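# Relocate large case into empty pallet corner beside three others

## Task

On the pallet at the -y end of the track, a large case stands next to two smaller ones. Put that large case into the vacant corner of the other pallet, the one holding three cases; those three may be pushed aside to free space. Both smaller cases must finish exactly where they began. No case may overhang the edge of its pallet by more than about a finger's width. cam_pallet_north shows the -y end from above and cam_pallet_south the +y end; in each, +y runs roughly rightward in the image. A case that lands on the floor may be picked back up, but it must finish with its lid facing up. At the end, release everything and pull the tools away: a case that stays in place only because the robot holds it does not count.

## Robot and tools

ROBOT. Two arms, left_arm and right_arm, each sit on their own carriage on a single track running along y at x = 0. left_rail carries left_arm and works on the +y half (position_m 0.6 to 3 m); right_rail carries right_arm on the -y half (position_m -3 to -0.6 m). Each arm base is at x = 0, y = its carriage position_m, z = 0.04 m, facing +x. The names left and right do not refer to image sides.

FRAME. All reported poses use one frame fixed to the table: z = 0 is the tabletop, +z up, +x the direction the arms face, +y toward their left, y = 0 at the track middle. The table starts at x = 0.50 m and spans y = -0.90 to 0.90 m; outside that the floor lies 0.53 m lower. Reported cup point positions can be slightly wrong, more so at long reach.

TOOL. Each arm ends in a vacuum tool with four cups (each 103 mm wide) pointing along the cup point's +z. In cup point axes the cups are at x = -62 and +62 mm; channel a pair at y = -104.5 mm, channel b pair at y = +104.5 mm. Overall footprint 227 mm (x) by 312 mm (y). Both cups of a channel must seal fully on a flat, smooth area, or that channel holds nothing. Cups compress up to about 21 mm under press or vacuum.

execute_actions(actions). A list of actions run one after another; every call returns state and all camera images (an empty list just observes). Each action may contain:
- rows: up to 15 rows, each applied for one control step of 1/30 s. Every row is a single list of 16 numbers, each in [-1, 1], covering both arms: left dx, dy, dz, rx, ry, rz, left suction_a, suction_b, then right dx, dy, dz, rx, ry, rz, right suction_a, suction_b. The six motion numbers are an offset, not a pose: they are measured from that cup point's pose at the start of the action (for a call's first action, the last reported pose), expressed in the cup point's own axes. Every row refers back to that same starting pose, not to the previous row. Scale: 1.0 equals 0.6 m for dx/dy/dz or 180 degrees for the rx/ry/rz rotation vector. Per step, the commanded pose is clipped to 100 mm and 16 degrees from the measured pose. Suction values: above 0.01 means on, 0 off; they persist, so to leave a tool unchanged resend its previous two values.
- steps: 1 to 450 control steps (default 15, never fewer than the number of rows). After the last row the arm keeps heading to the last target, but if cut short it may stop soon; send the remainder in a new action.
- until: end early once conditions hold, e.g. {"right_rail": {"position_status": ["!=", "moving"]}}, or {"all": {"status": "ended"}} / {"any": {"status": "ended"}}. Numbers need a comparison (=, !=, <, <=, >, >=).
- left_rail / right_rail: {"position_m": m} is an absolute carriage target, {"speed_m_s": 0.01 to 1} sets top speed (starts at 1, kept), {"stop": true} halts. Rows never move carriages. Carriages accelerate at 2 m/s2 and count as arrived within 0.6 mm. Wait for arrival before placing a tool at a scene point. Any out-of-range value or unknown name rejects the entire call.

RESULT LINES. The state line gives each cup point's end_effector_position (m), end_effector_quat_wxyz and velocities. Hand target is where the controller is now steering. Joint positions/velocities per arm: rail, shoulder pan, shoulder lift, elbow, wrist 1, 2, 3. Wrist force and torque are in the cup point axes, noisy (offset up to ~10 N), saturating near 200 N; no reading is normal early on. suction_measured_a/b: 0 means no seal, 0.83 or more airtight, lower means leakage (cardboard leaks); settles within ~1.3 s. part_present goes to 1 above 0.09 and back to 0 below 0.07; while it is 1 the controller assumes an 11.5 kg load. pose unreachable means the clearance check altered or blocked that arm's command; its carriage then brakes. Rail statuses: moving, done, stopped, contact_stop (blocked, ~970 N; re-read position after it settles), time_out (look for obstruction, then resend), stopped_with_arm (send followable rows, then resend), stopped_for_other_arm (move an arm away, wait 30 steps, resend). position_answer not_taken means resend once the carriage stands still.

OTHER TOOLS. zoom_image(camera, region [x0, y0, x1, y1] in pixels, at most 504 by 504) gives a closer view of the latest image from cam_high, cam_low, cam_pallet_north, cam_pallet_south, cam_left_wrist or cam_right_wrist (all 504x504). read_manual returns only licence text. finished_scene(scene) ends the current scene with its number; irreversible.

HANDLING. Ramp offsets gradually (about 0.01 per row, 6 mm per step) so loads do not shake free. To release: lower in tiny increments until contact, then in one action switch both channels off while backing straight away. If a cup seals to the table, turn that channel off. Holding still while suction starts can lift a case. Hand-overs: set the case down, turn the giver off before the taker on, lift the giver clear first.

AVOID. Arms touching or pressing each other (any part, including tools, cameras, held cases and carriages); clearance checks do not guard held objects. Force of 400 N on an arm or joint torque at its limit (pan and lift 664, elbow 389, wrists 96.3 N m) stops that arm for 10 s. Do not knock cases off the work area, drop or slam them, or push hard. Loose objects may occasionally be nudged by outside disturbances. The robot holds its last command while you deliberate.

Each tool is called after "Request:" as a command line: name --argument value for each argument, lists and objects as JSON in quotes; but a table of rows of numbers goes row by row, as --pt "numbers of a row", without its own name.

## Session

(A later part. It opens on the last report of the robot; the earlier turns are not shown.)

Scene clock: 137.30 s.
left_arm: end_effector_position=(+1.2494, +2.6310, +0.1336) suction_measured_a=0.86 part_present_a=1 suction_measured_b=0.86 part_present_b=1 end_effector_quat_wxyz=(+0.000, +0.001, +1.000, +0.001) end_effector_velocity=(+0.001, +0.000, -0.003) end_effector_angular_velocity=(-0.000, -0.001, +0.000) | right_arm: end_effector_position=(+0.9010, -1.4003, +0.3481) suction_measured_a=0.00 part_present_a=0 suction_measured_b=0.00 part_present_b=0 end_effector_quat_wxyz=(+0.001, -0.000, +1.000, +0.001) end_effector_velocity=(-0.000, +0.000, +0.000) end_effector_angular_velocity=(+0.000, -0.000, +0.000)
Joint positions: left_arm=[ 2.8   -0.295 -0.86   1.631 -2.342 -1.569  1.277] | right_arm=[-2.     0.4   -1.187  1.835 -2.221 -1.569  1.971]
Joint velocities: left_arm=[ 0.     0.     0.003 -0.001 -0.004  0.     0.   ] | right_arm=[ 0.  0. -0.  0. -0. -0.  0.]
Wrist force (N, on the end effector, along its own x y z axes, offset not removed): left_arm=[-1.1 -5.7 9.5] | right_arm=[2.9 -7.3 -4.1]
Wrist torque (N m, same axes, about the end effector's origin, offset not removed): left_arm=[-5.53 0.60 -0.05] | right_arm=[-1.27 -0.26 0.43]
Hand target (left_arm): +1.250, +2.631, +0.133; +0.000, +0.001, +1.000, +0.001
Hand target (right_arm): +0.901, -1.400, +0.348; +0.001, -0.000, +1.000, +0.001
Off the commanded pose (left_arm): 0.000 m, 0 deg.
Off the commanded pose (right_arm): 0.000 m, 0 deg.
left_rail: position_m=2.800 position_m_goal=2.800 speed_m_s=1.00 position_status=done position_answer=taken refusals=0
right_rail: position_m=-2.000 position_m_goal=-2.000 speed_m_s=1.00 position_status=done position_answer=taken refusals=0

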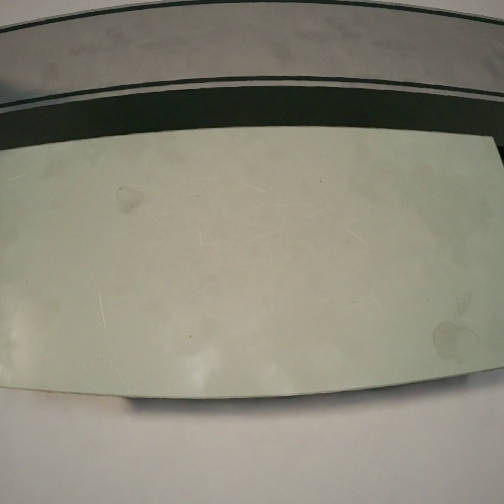

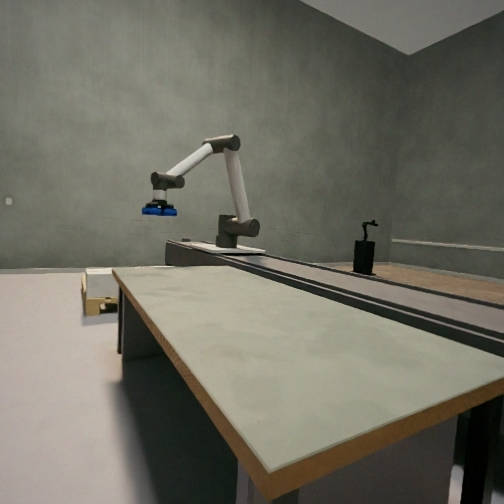

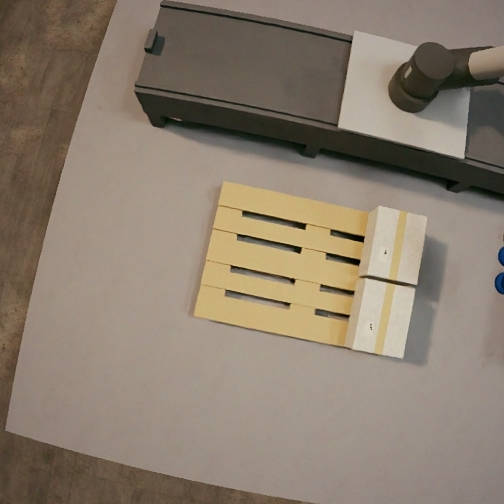

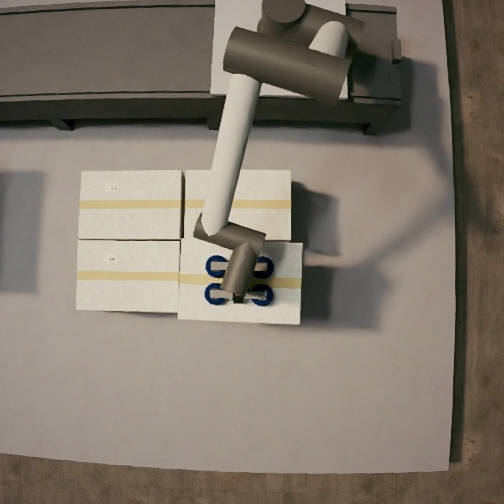

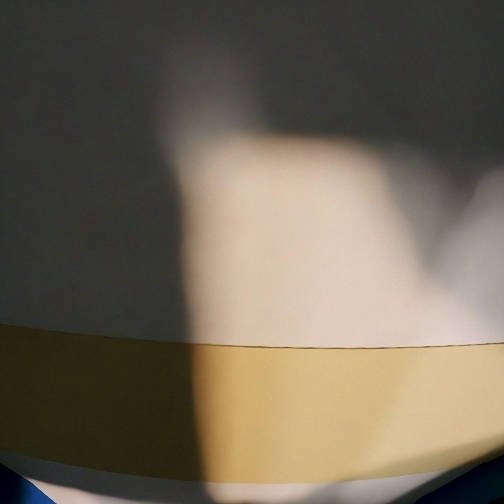

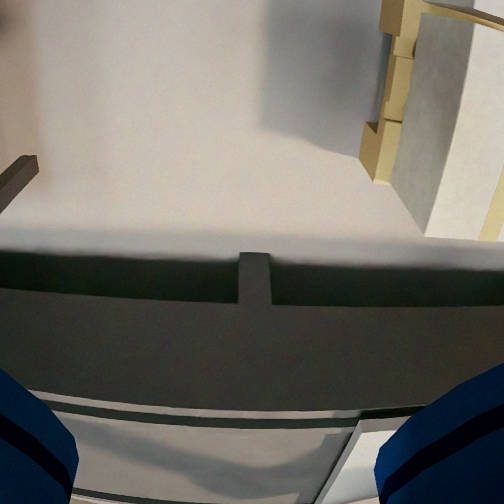

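Request:
execute_actions --actions '[{"rows":[[0,0,0.01,0,0,-0.002,1,1,0,0,0,0,0,0,0,0],[0,0,0.025,0,0,-0.004,1,1,0,0,0,0,0,0,0,0],[0,0,0.045,0,0,-0.007,1,1,0,0,0,0,0,0,0,0],[0,0,0.07,0,0,-0.007,1,1,0,0,0,0,0,0,0,0],[0,0,0.1,0,0,-0.007,1,1,0,0,0,0,0,0,0,0],[0,0,0.13,0,0,-0.007,1,1,0,0,0,0,0,0,0,0],[0,0,0.165,0,0,-0.007,1,1,0,0,0,0,0,0,0,0],[0,0,0.2,0,0,-0.007,1,1,0,0,0,0,0,0,0,0],[0,0,0.24,0,0,-0.007,1,1,0,0,0,0,0,0,0,0],[0,0,0.28,0,0,-0.007,1,1,0,0,0,0,0,0,0,0],[0,0,0.32,0,0,-0.007,1,1,0,0,0,0,0,0,0,0],[0,0,0.36,0,0,-0.007,1,1,0,0,0,0,0,0,0,0],[0,0,0.4,0,0,-0.007,1,1,0,0,0,0,0,0,0,0],[0,0,0.43,0,0,-0.007,1,1,0,0,0,0,0,0,0,0],[0,0,0.45,0,0,-0.007,1,1,0,0,0,0,0,0,0,0]],"steps":30}]'

Request:
zoom_image --camera "cam_pallet_south" --region '[150, 190, 320, 340]'

Scene clock: 148.60 s.
left_arm: end_effector_position=(+1.2492, +2.6310, -0.1356) suction_measured_a=0.86 part_present_a=1 suction_measured_b=0.86 part_present_b=1 end_effector_quat_wxyz=(+0.000, -0.010, +1.000, +0.001) end_effector_velocity=(+0.002, -0.000, -0.007) end_effector_angular_velocity=(-0.000, -0.001, -0.000) | right_arm: end_effector_position=(+0.9010, -1.4003, +0.3481) suction_measured_a=0.00 part_present_a=0 suction_measured_b=0.00 part_present_b=0 end_effector_quat_wxyz=(+0.001, -0.000, +1.000, +0.001) end_effector_velocity=(-0.000, +0.000, +0.000) end_effector_angular_velocity=(+0.000, -0.000, -0.000)
Joint positions: left_arm=[ 2.8   -0.295 -0.615  1.636 -2.592 -1.569  1.255] | right_arm=[-2.     0.4   -1.187  1.835 -2.221 -1.569  1.971]
Joint velocities: left_arm=[ 0.     0.     0.008 -0.005 -0.004 -0.     0.001] | right_arm=[ 0.  0. -0.  0. -0. -0.  0.]
Wrist force (N, on the end effector, along its own x y z axes, offset not removed): left_arm=[-2.2 -4.2 9.7] | right_arm=[4.0 -8.4 0.4]
Wrist torque (N m, same axes, about the end effector's origin, offset not removed): left_arm=[-5.35 0.65 -0.04] | right_arm=[-1.29 -0.44 0.34]
Hand target (left_arm): +1.249, +2.631, -0.136; +0.000, -0.010, +1.000, +0.001
Hand target (right_arm): +0.901, -1.400, +0.348; +0.001, -0.000, +1.000, +0.001
Off the commanded pose (left_arm): 0.001 m, 0 deg.
Off the commanded pose (right_arm): 0.000 m, 0 deg.
left_rail: position_m=2.800 position_m_goal=2.800 speed_m_s=1.00 position_status=done position_answer=taken refusals=0
right_rail: position_m=-2.000 position_m_goal=-2.000 speed_m_s=1.00 position_status=done position_answer=taken refusals=0

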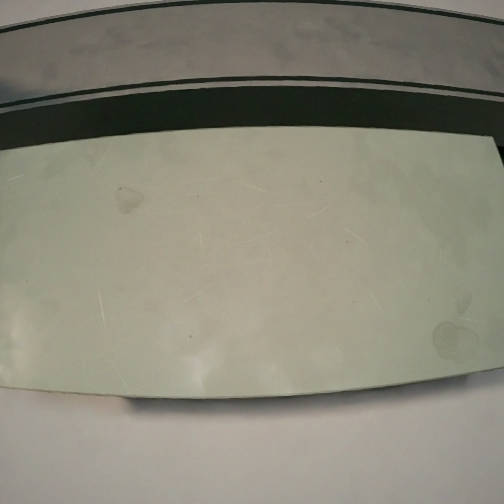

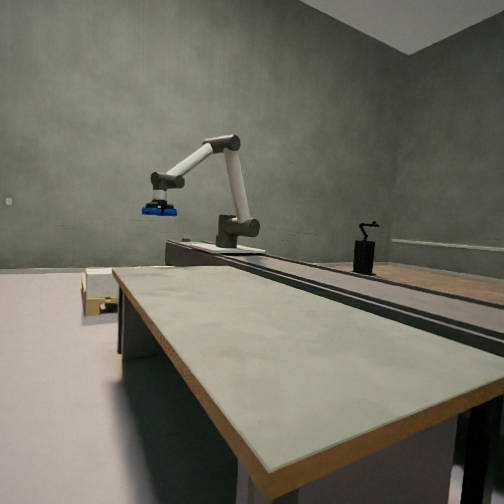

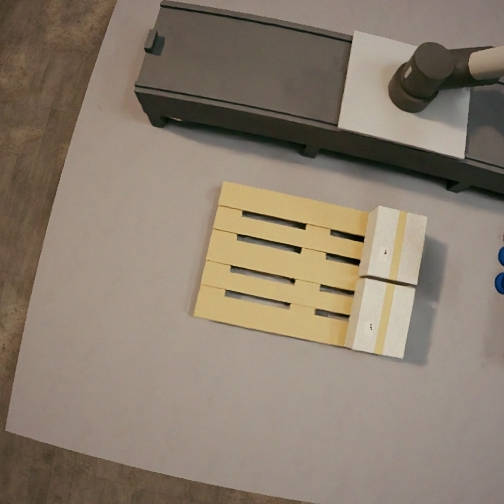

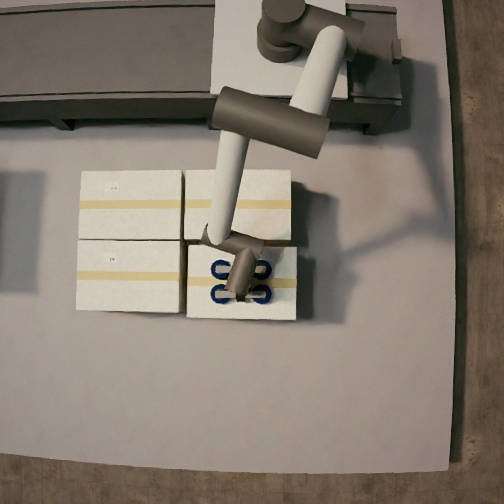

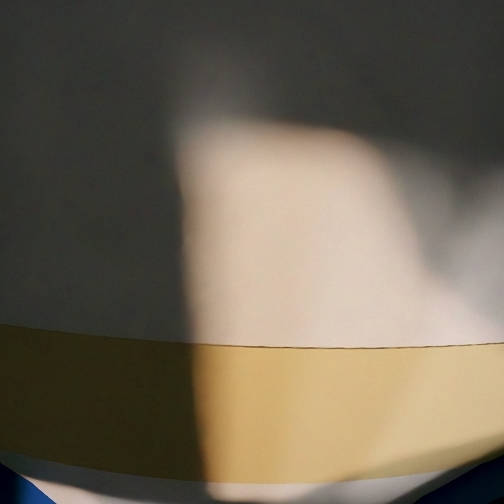

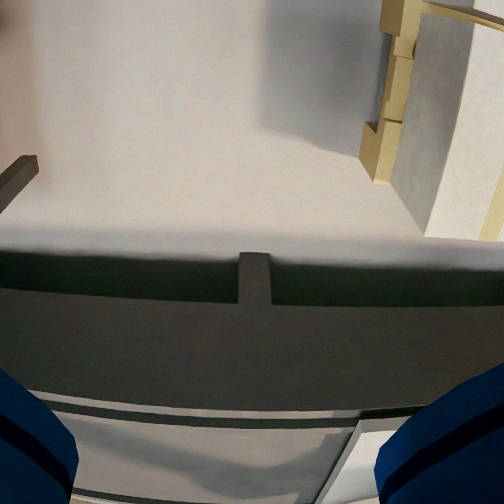

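Region (150, 190, 320, 340) of cam_pallet_south's 504x504 image, scaled by 2.965, with more detail than that image has; it fills the top 445 rows of this view, and the rest is white.

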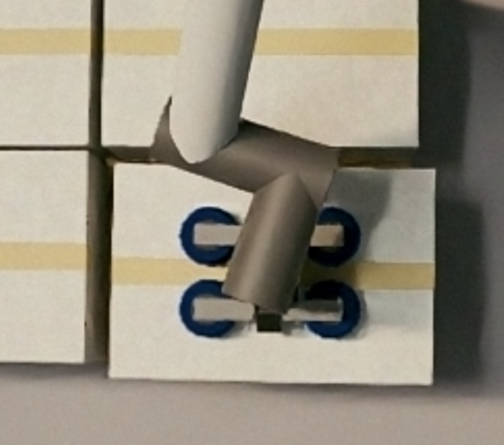

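Request:
execute_actions --actions '[{"rows":[[0.005,-0.007,0,0,0,-0.001,1,1,0,0,0,0,0,0,0,0],[0.012,-0.016,0,0,0,-0.002,1,1,0,0,0,0,0,0,0,0],[0.02,-0.027,0.002,0,0,-0.002,1,1,0,0,0,0,0,0,0,0],[0.028,-0.038,0.005,0,0,-0.002,1,1,0,0,0,0,0,0,0,0],[0.036,-0.048,0.008,0,0,-0.002,1,1,0,0,0,0,0,0,0,0],[0.043,-0.057,0.012,0,0,-0.002,1,1,0,0,0,0,0,0,0,0],[0.043,-0.057,0.016,0,0,-0.002,1,1,0,0,0,0,0,0,0,0],[0.043,-0.057,0.02,0,0,-0.002,1,1,0,0,0,0,0,0,0,0],[0.043,-0.057,0.024,0,0,-0.002,1,1,0,0,0,0,0,0,0,0]],"steps":20}]'

Request:
zoom_image --camera "cam_pallet_south" --region '[150, 190, 320, 340]'

Scene clock: 157.17 s.
left_arm: end_effector_position=(+1.2244, +2.5965, -0.1497) suction_measured_a=0.86 part_present_a=1 suction_measured_b=0.86 part_present_b=1 end_effector_quat_wxyz=(+0.000, -0.014, +1.000, +0.001) end_effector_velocity=(-0.002, -0.002, -0.002) end_effector_angular_velocity=(+0.000, +0.000, +0.000) | right_arm: end_effector_position=(+0.9010, -1.4003, +0.3481) suction_measured_a=0.00 part_present_a=0 suction_measured_b=0.00 part_present_b=0 end_effector_quat_wxyz=(+0.001, -0.000, +1.000, +0.001) end_effector_velocity=(+0.000, +0.000, -0.000) end_effector_angular_velocity=(-0.000, +0.000, -0.000)
Joint positions: left_arm=[ 2.8   -0.328 -0.613  1.667 -2.625 -1.569  1.216] | right_arm=[-2.     0.4   -1.187  1.835 -2.221 -1.569  1.971]
Joint velocities: left_arm=[ 0.    -0.002  0.002  0.002 -0.003  0.    -0.002] | right_arm=[ 0. -0.  0. -0.  0.  0. -0.]
Wrist force (N, on the end effector, along its own x y z axes, offset not removed): left_arm=[-1.2 -4.3 10.7] | right_arm=[1.4 -5.7 -2.5]
Wrist torque (N m, same axes, about the end effector's origin, offset not removed): left_arm=[-5.31 0.67 0.00] | right_arm=[-0.88 0.02 0.32]
Hand target (left_arm): +1.224, +2.596, -0.150; +0.000, -0.014, +1.000, +0.001
Hand target (right_arm): +0.901, -1.400, +0.348; +0.001, -0.000, +1.000, +0.001
Off the commanded pose (left_arm): 0.000 m, 0 deg.
Off the commanded pose (right_arm): 0.000 m, 0 deg.
left_rail: position_m=2.800 position_m_goal=2.800 speed_m_s=1.00 position_status=done position_answer=taken refusals=0
right_rail: position_m=-2.000 position_m_goal=-2.000 speed_m_s=1.00 position_status=done position_answer=taken refusals=0

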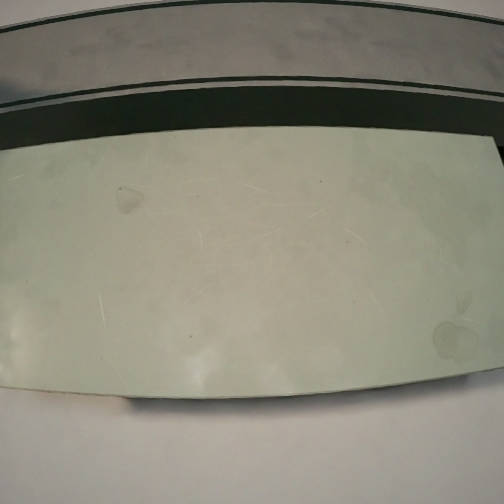

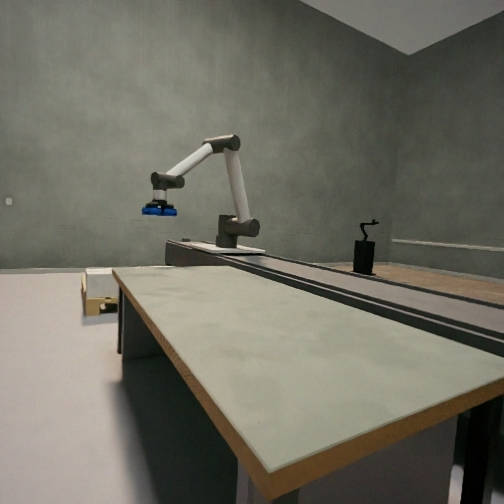

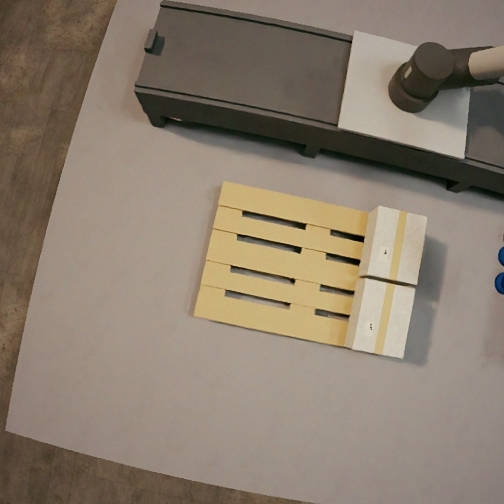

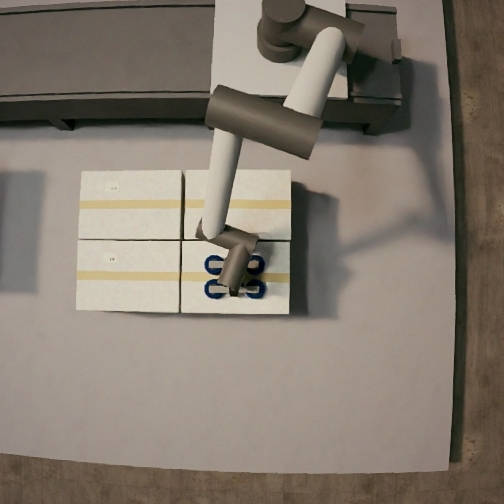

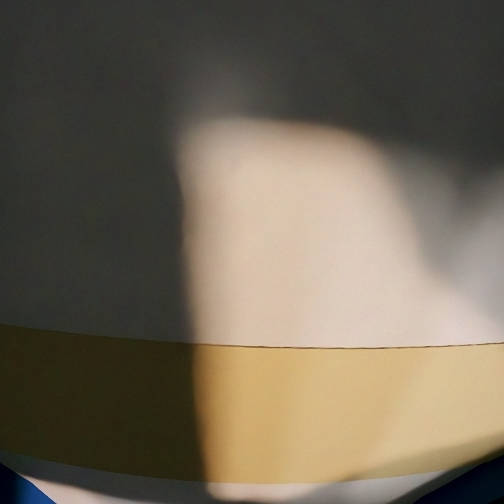

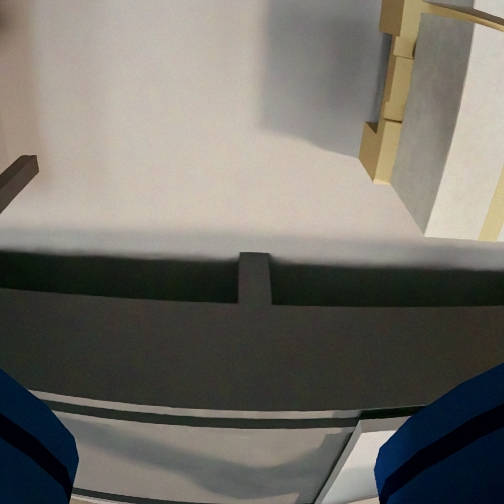

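Region (150, 190, 320, 340) of cam_pallet_south's 504x504 image, scaled by 2.965, with more detail than that image has; it fills the top 445 rows of this view, and the rest is white.

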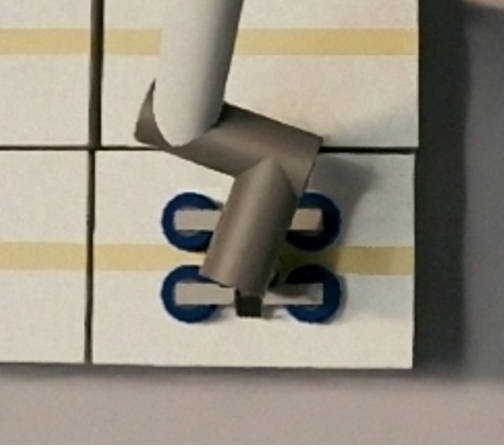

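Good placement. Lower in small steps.

Request:
execute_actions --actions '[{"rows":[[0.002,0,0.003,0,0,0,1,1,0,0,0,0,0,0,0,0],[0.004,0,0.006,0,0,0,1,1,0,0,0,0,0,0,0,0],[0.004,0,0.009,0,0,0,1,1,0,0,0,0,0,0,0,0]],"steps":12}]'

Scene clock: 160.43 s.
left_arm: end_effector_position=(+1.2221, +2.5964, -0.1549) suction_measured_a=0.86 part_present_a=1 suction_measured_b=0.86 part_present_b=1 end_effector_quat_wxyz=(+0.000, -0.014, +1.000, +0.001) end_effector_velocity=(-0.001, -0.000, -0.002) end_effector_angular_velocity=(-0.000, -0.000, +0.000) | right_arm: end_effector_position=(+0.9010, -1.4003, +0.3481) suction_measured_a=0.00 part_present_a=0 suction_measured_b=0.00 part_present_b=0 end_effector_quat_wxyz=(+0.001, -0.000, +1.000, +0.001) end_effector_velocity=(+0.000, +0.000, -0.000) end_effector_angular_velocity=(-0.000, +0.000, +0.000)
Joint positions: left_arm=[ 2.8   -0.329 -0.609  1.669 -2.632 -1.569  1.215] | right_arm=[-2.     0.4   -1.187  1.835 -2.221 -1.569  1.971]
Joint velocities: left_arm=[ 0.    -0.     0.002  0.001 -0.003  0.    -0.   ] | right_arm=[ 0.  0.  0. -0.  0.  0. -0.]
Wrist force (N, on the end effector, along its own x y z axes, offset not removed): left_arm=[-1.5 -3.7 8.8] | right_arm=[2.2 -4.7 -0.7]
Wrist torque (N m, same axes, about the end effector's origin, offset not removed): left_arm=[-5.28 0.56 0.02] | right_arm=[-0.78 -0.16 0.39]
Hand target (left_arm): +1.222, +2.596, -0.155; +0.000, -0.014, +1.000, +0.001
Hand target (right_arm): +0.901, -1.400, +0.348; +0.001, -0.000, +1.000, +0.001
Off the commanded pose (left_arm): 0.000 m, 0 deg.
Off the commanded pose (right_arm): 0.000 m, 0 deg.
left_rail: position_m=2.800 position_m_goal=2.800 speed_m_s=1.00 position_status=done position_answer=taken refusals=0
right_rail: position_m=-2.000 position_m_goal=-2.000 speed_m_s=1.00 position_status=done position_answer=taken refusals=0

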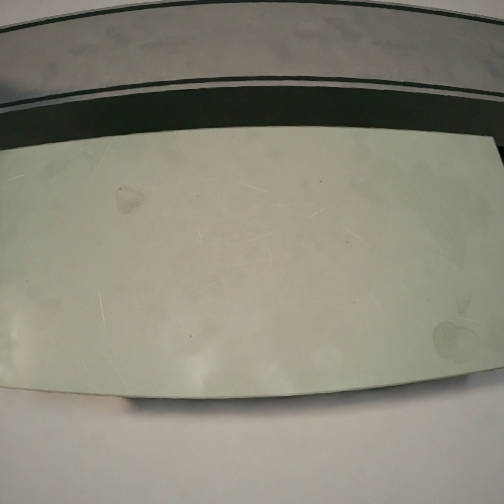

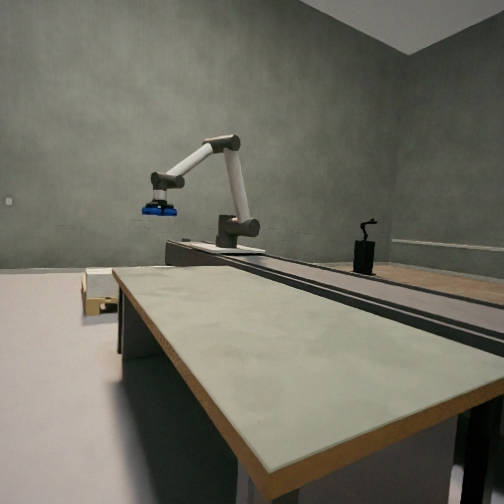

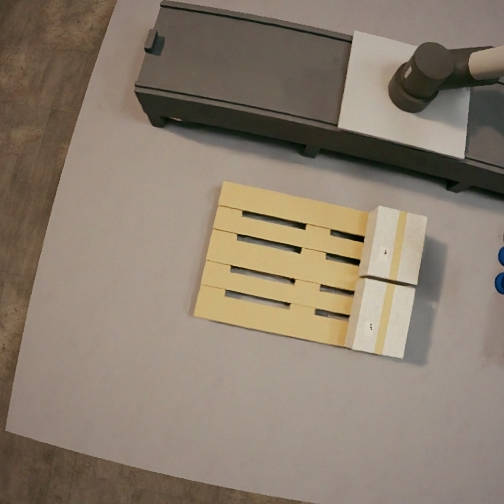

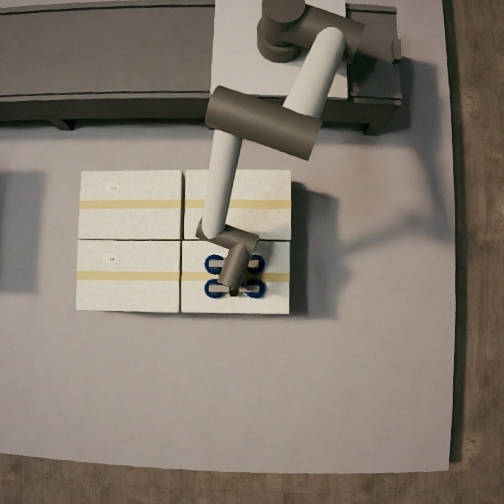

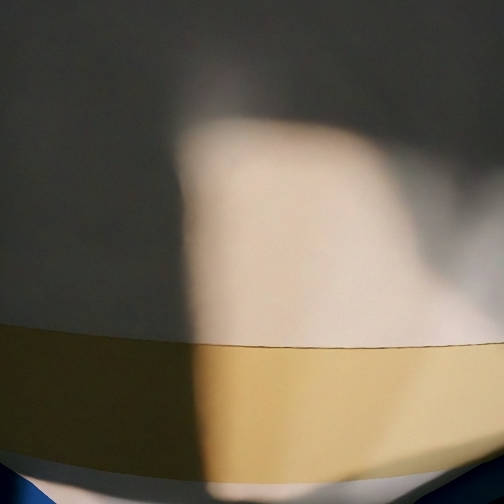

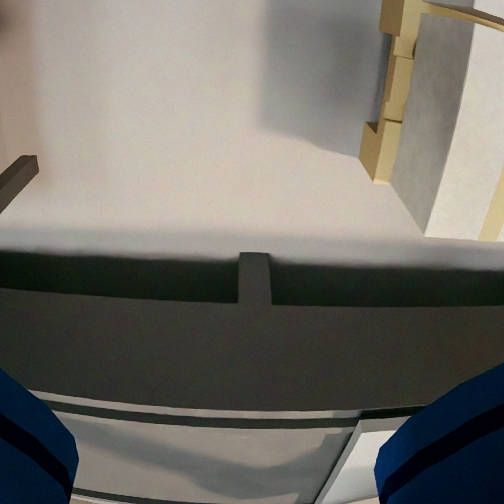

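Request:
execute_actions --actions '[{"rows":[[0,0,0.002,0,0,0,1,1,0,0,0,0,0,0,0,0],[0,0,0.004,0,0,0,1,1,0,0,0,0,0,0,0,0],[0,0,0.006,0,0,0,1,1,0,0,0,0,0,0,0,0]],"steps":12}]'

Scene clock: 162.73 s.
left_arm: end_effector_position=(+1.2220, +2.5964, -0.1582) suction_measured_a=0.86 part_present_a=1 suction_measured_b=0.86 part_present_b=1 end_effector_quat_wxyz=(+0.000, -0.014, +1.000, +0.001) end_effector_velocity=(+0.003, -0.001, -0.000) end_effector_angular_velocity=(-0.002, -0.005, +0.000) | right_arm: end_effector_position=(+0.9010, -1.4003, +0.3481) suction_measured_a=0.00 part_present_a=0 suction_measured_b=0.00 part_present_b=0 end_effector_quat_wxyz=(+0.001, -0.000, +1.000, +0.001) end_effector_velocity=(+0.000, -0.000, +0.000) end_effector_angular_velocity=(+0.000, -0.000, +0.000)
Joint positions: left_arm=[ 2.8   -0.329 -0.605  1.669 -2.634 -1.569  1.215] | right_arm=[-2.     0.4   -1.187  1.835 -2.221 -1.569  1.971]
Joint velocities: left_arm=[ 0.    -0.     0.002 -0.003 -0.005  0.    -0.   ] | right_arm=[ 0. -0. -0. -0.  0. -0. -0.]
Wrist force (N, on the end effector, along its own x y z axes, offset not removed): left_arm=[33.7 19.9 -48.3] | right_arm=[3.2 -7.7 -1.9]
Wrist torque (N m, same axes, about the end effector's origin, offset not removed): left_arm=[3.78 -1.45 4.27] | right_arm=[-1.18 -0.23 0.30]
Hand target (left_arm): +1.222, +2.596, -0.158; +0.000, -0.014, +1.000, +0.001
Hand target (right_arm): +0.901, -1.400, +0.348; +0.001, -0.000, +1.000, +0.001
Off the commanded pose (left_arm): 0.000 m, 0 deg.
Off the commanded pose (right_arm): 0.000 m, 0 deg.
left_rail: position_m=2.800 position_m_goal=2.800 speed_m_s=1.00 position_status=done position_answer=taken refusals=0
right_rail: position_m=-2.000 position_m_goal=-2.000 speed_m_s=1.00 position_status=done position_answer=taken refusals=0

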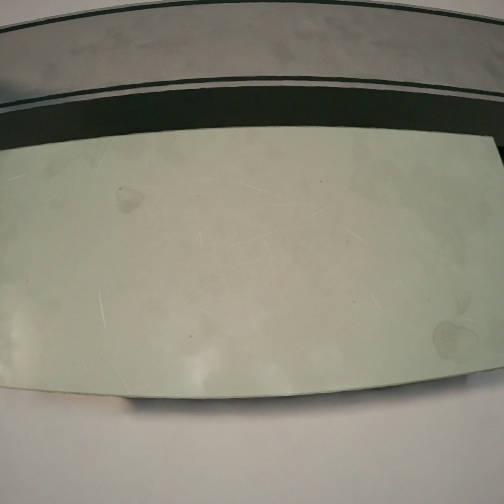

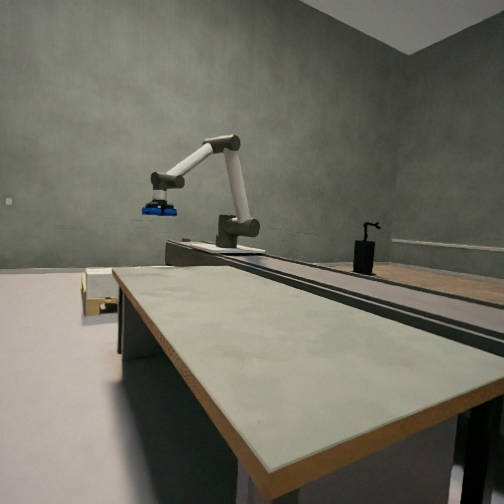

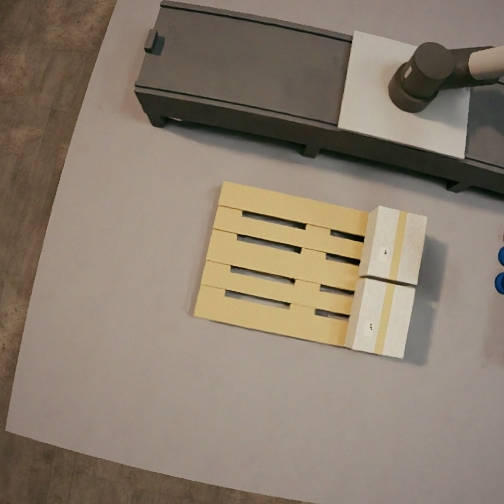

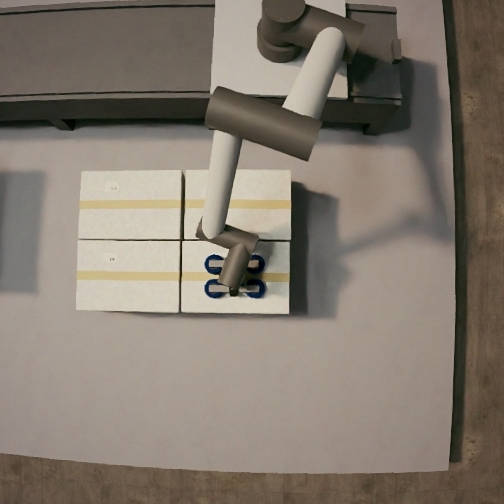

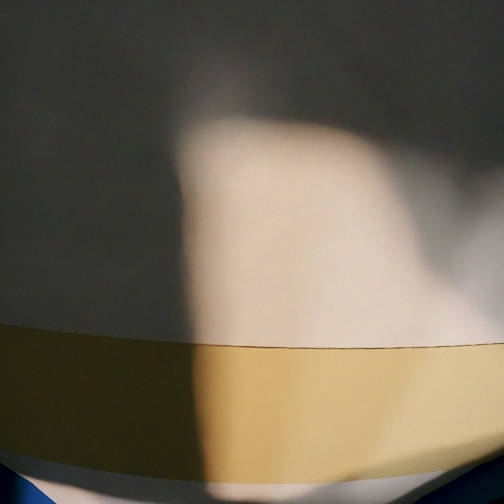

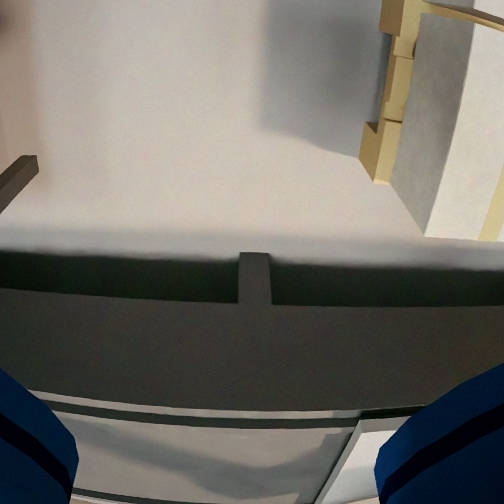

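Request:
execute_actions --actions '[{"rows":[[0,0,-0.003,0,0,0,0,0,0,0,0,0,0,0,0,0],[0,0,-0.007,0,0,0,0,0,0,0,0,0,0,0,0,0],[0,0,-0.011,0,0,0,0,0,0,0,0,0,0,0,0,0],[0,0,-0.015,0,0,0,0,0,0,0,0,0,0,0,0,0],[0,0,-0.02,0,0,0,0,0,0,0,0,0,0,0,0,0],[0,0,-0.025,0,0,0,0,0,0,0,0,0,0,0,0,0],[0,0,-0.03,0,0,0,0,0,0,0,0,0,0,0,0,0],[0,0,-0.036,0,0,0,0,0,0,0,0,0,0,0,0,0],[0,0,-0.045,0,0,0,0,0,0,0,0,0,0,0,0,0],[0,0,-0.06,0,0,0,0,0,0,0,0,0,0,0,0,0],[0,0,-0.08,0,0,0,0,0,0,0,0,0,0,0,0,0],[0,0,-0.11,0,0,0,0,0,0,0,0,0,0,0,0,0],[0,0,-0.15,0,0,0,0,0,0,0,0,0,0,0,0,0],[0,0,-0.2,0,0,0,0,0,0,0,0,0,0,0,0,0],[-0.38,0.55,-0.7,0,0,0,0,0,0,0,0,0,0,0,0,0]],"steps":50}]'

Scene clock: 171.23 s.
left_arm: end_effector_position=(+1.4390, +2.9315, +0.2610) suction_measured_a=0.01 part_present_a=0 suction_measured_b=0.01 part_present_b=0 end_effector_quat_wxyz=(+0.001, -0.014, +1.000, +0.001) end_effector_velocity=(+0.013, +0.009, +0.008) end_effector_angular_velocity=(-0.000, +0.009, -0.001) | right_arm: end_effector_position=(+0.9010, -1.4003, +0.3481) suction_measured_a=0.00 part_present_a=0 suction_measured_b=0.00 part_present_b=0 end_effector_quat_wxyz=(+0.001, -0.000, +1.000, +0.001) end_effector_velocity=(+0.000, -0.000, +0.000) end_effector_angular_velocity=(+0.000, -0.000, -0.000)
Joint positions: left_arm=[ 2.8   -0.049 -0.769  1.233 -2.036 -1.569  1.495] | right_arm=[-2.     0.4   -1.187  1.835 -2.221 -1.569  1.971]
Joint velocities: left_arm=[ 0.     0.007  0.012 -0.039  0.036 -0.001  0.009] | right_arm=[ 0. -0. -0.  0. -0.  0.  0.]
Wrist force (N, on the end effector, along its own x y z axes, offset not removed): left_arm=[0.0 -6.0 -2.7] | right_arm=[2.4 -10.0 -3.9]
Wrist torque (N m, same axes, about the end effector's origin, offset not removed): left_arm=[-0.91 -0.12 0.05] | right_arm=[-1.51 -0.19 0.35]
Hand target (left_arm): +1.440, +2.933, +0.262; +0.000, -0.014, +1.000, +0.001
Hand target (right_arm): +0.901, -1.400, +0.348; +0.001, -0.000, +1.000, +0.001
Off the commanded pose (left_arm): 0.002 m, 0 deg.
Off the commanded pose (right_arm): 0.000 m, 0 deg.
left_rail: position_m=2.800 position_m_goal=2.800 speed_m_s=1.00 position_status=done position_answer=taken refusals=0
right_rail: position_m=-2.000 position_m_goal=-2.000 speed_m_s=1.00 position_status=done position_answer=taken refusals=0

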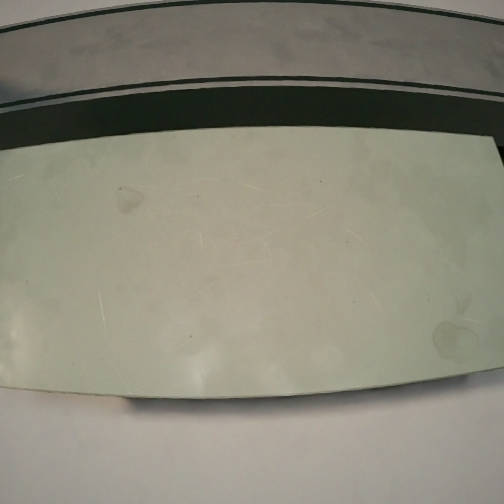

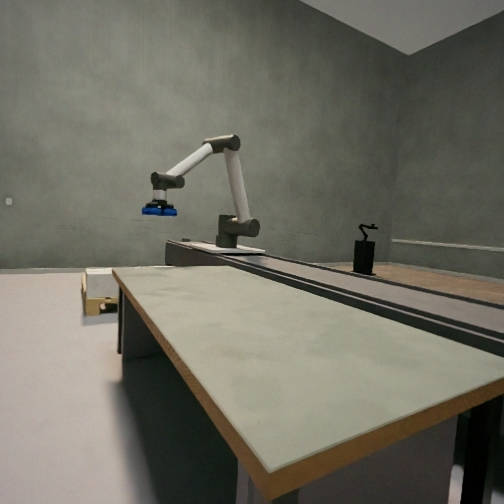

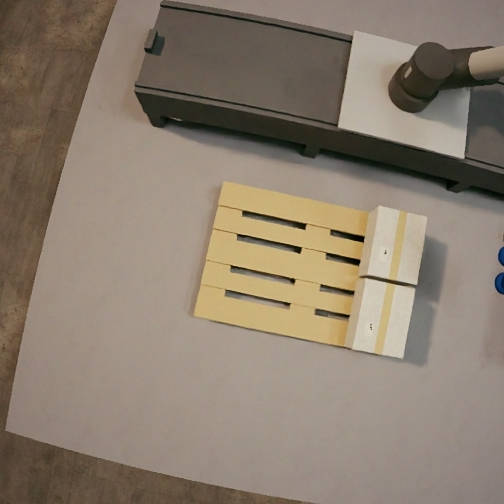

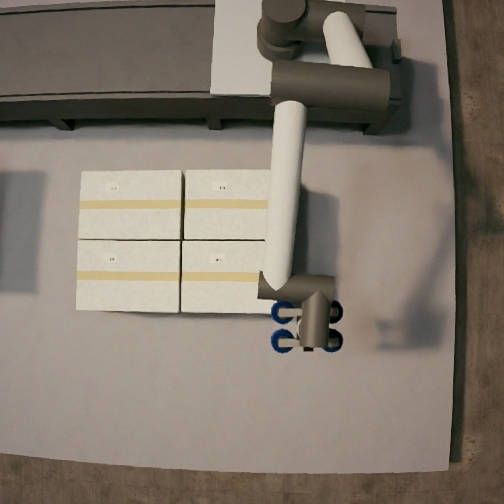

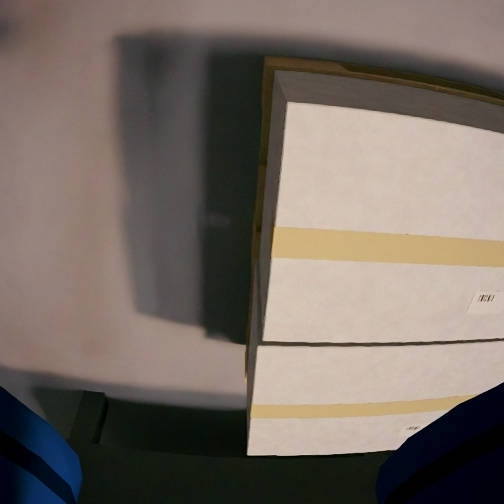

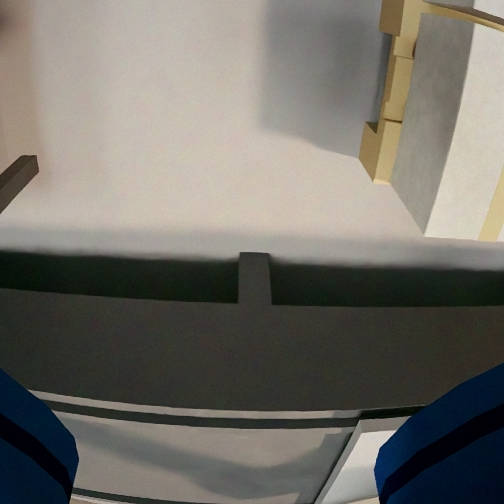

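The case sits inside the pallet edges.

Request:
finished_scene --scene 1

The scene is finished: the task was done.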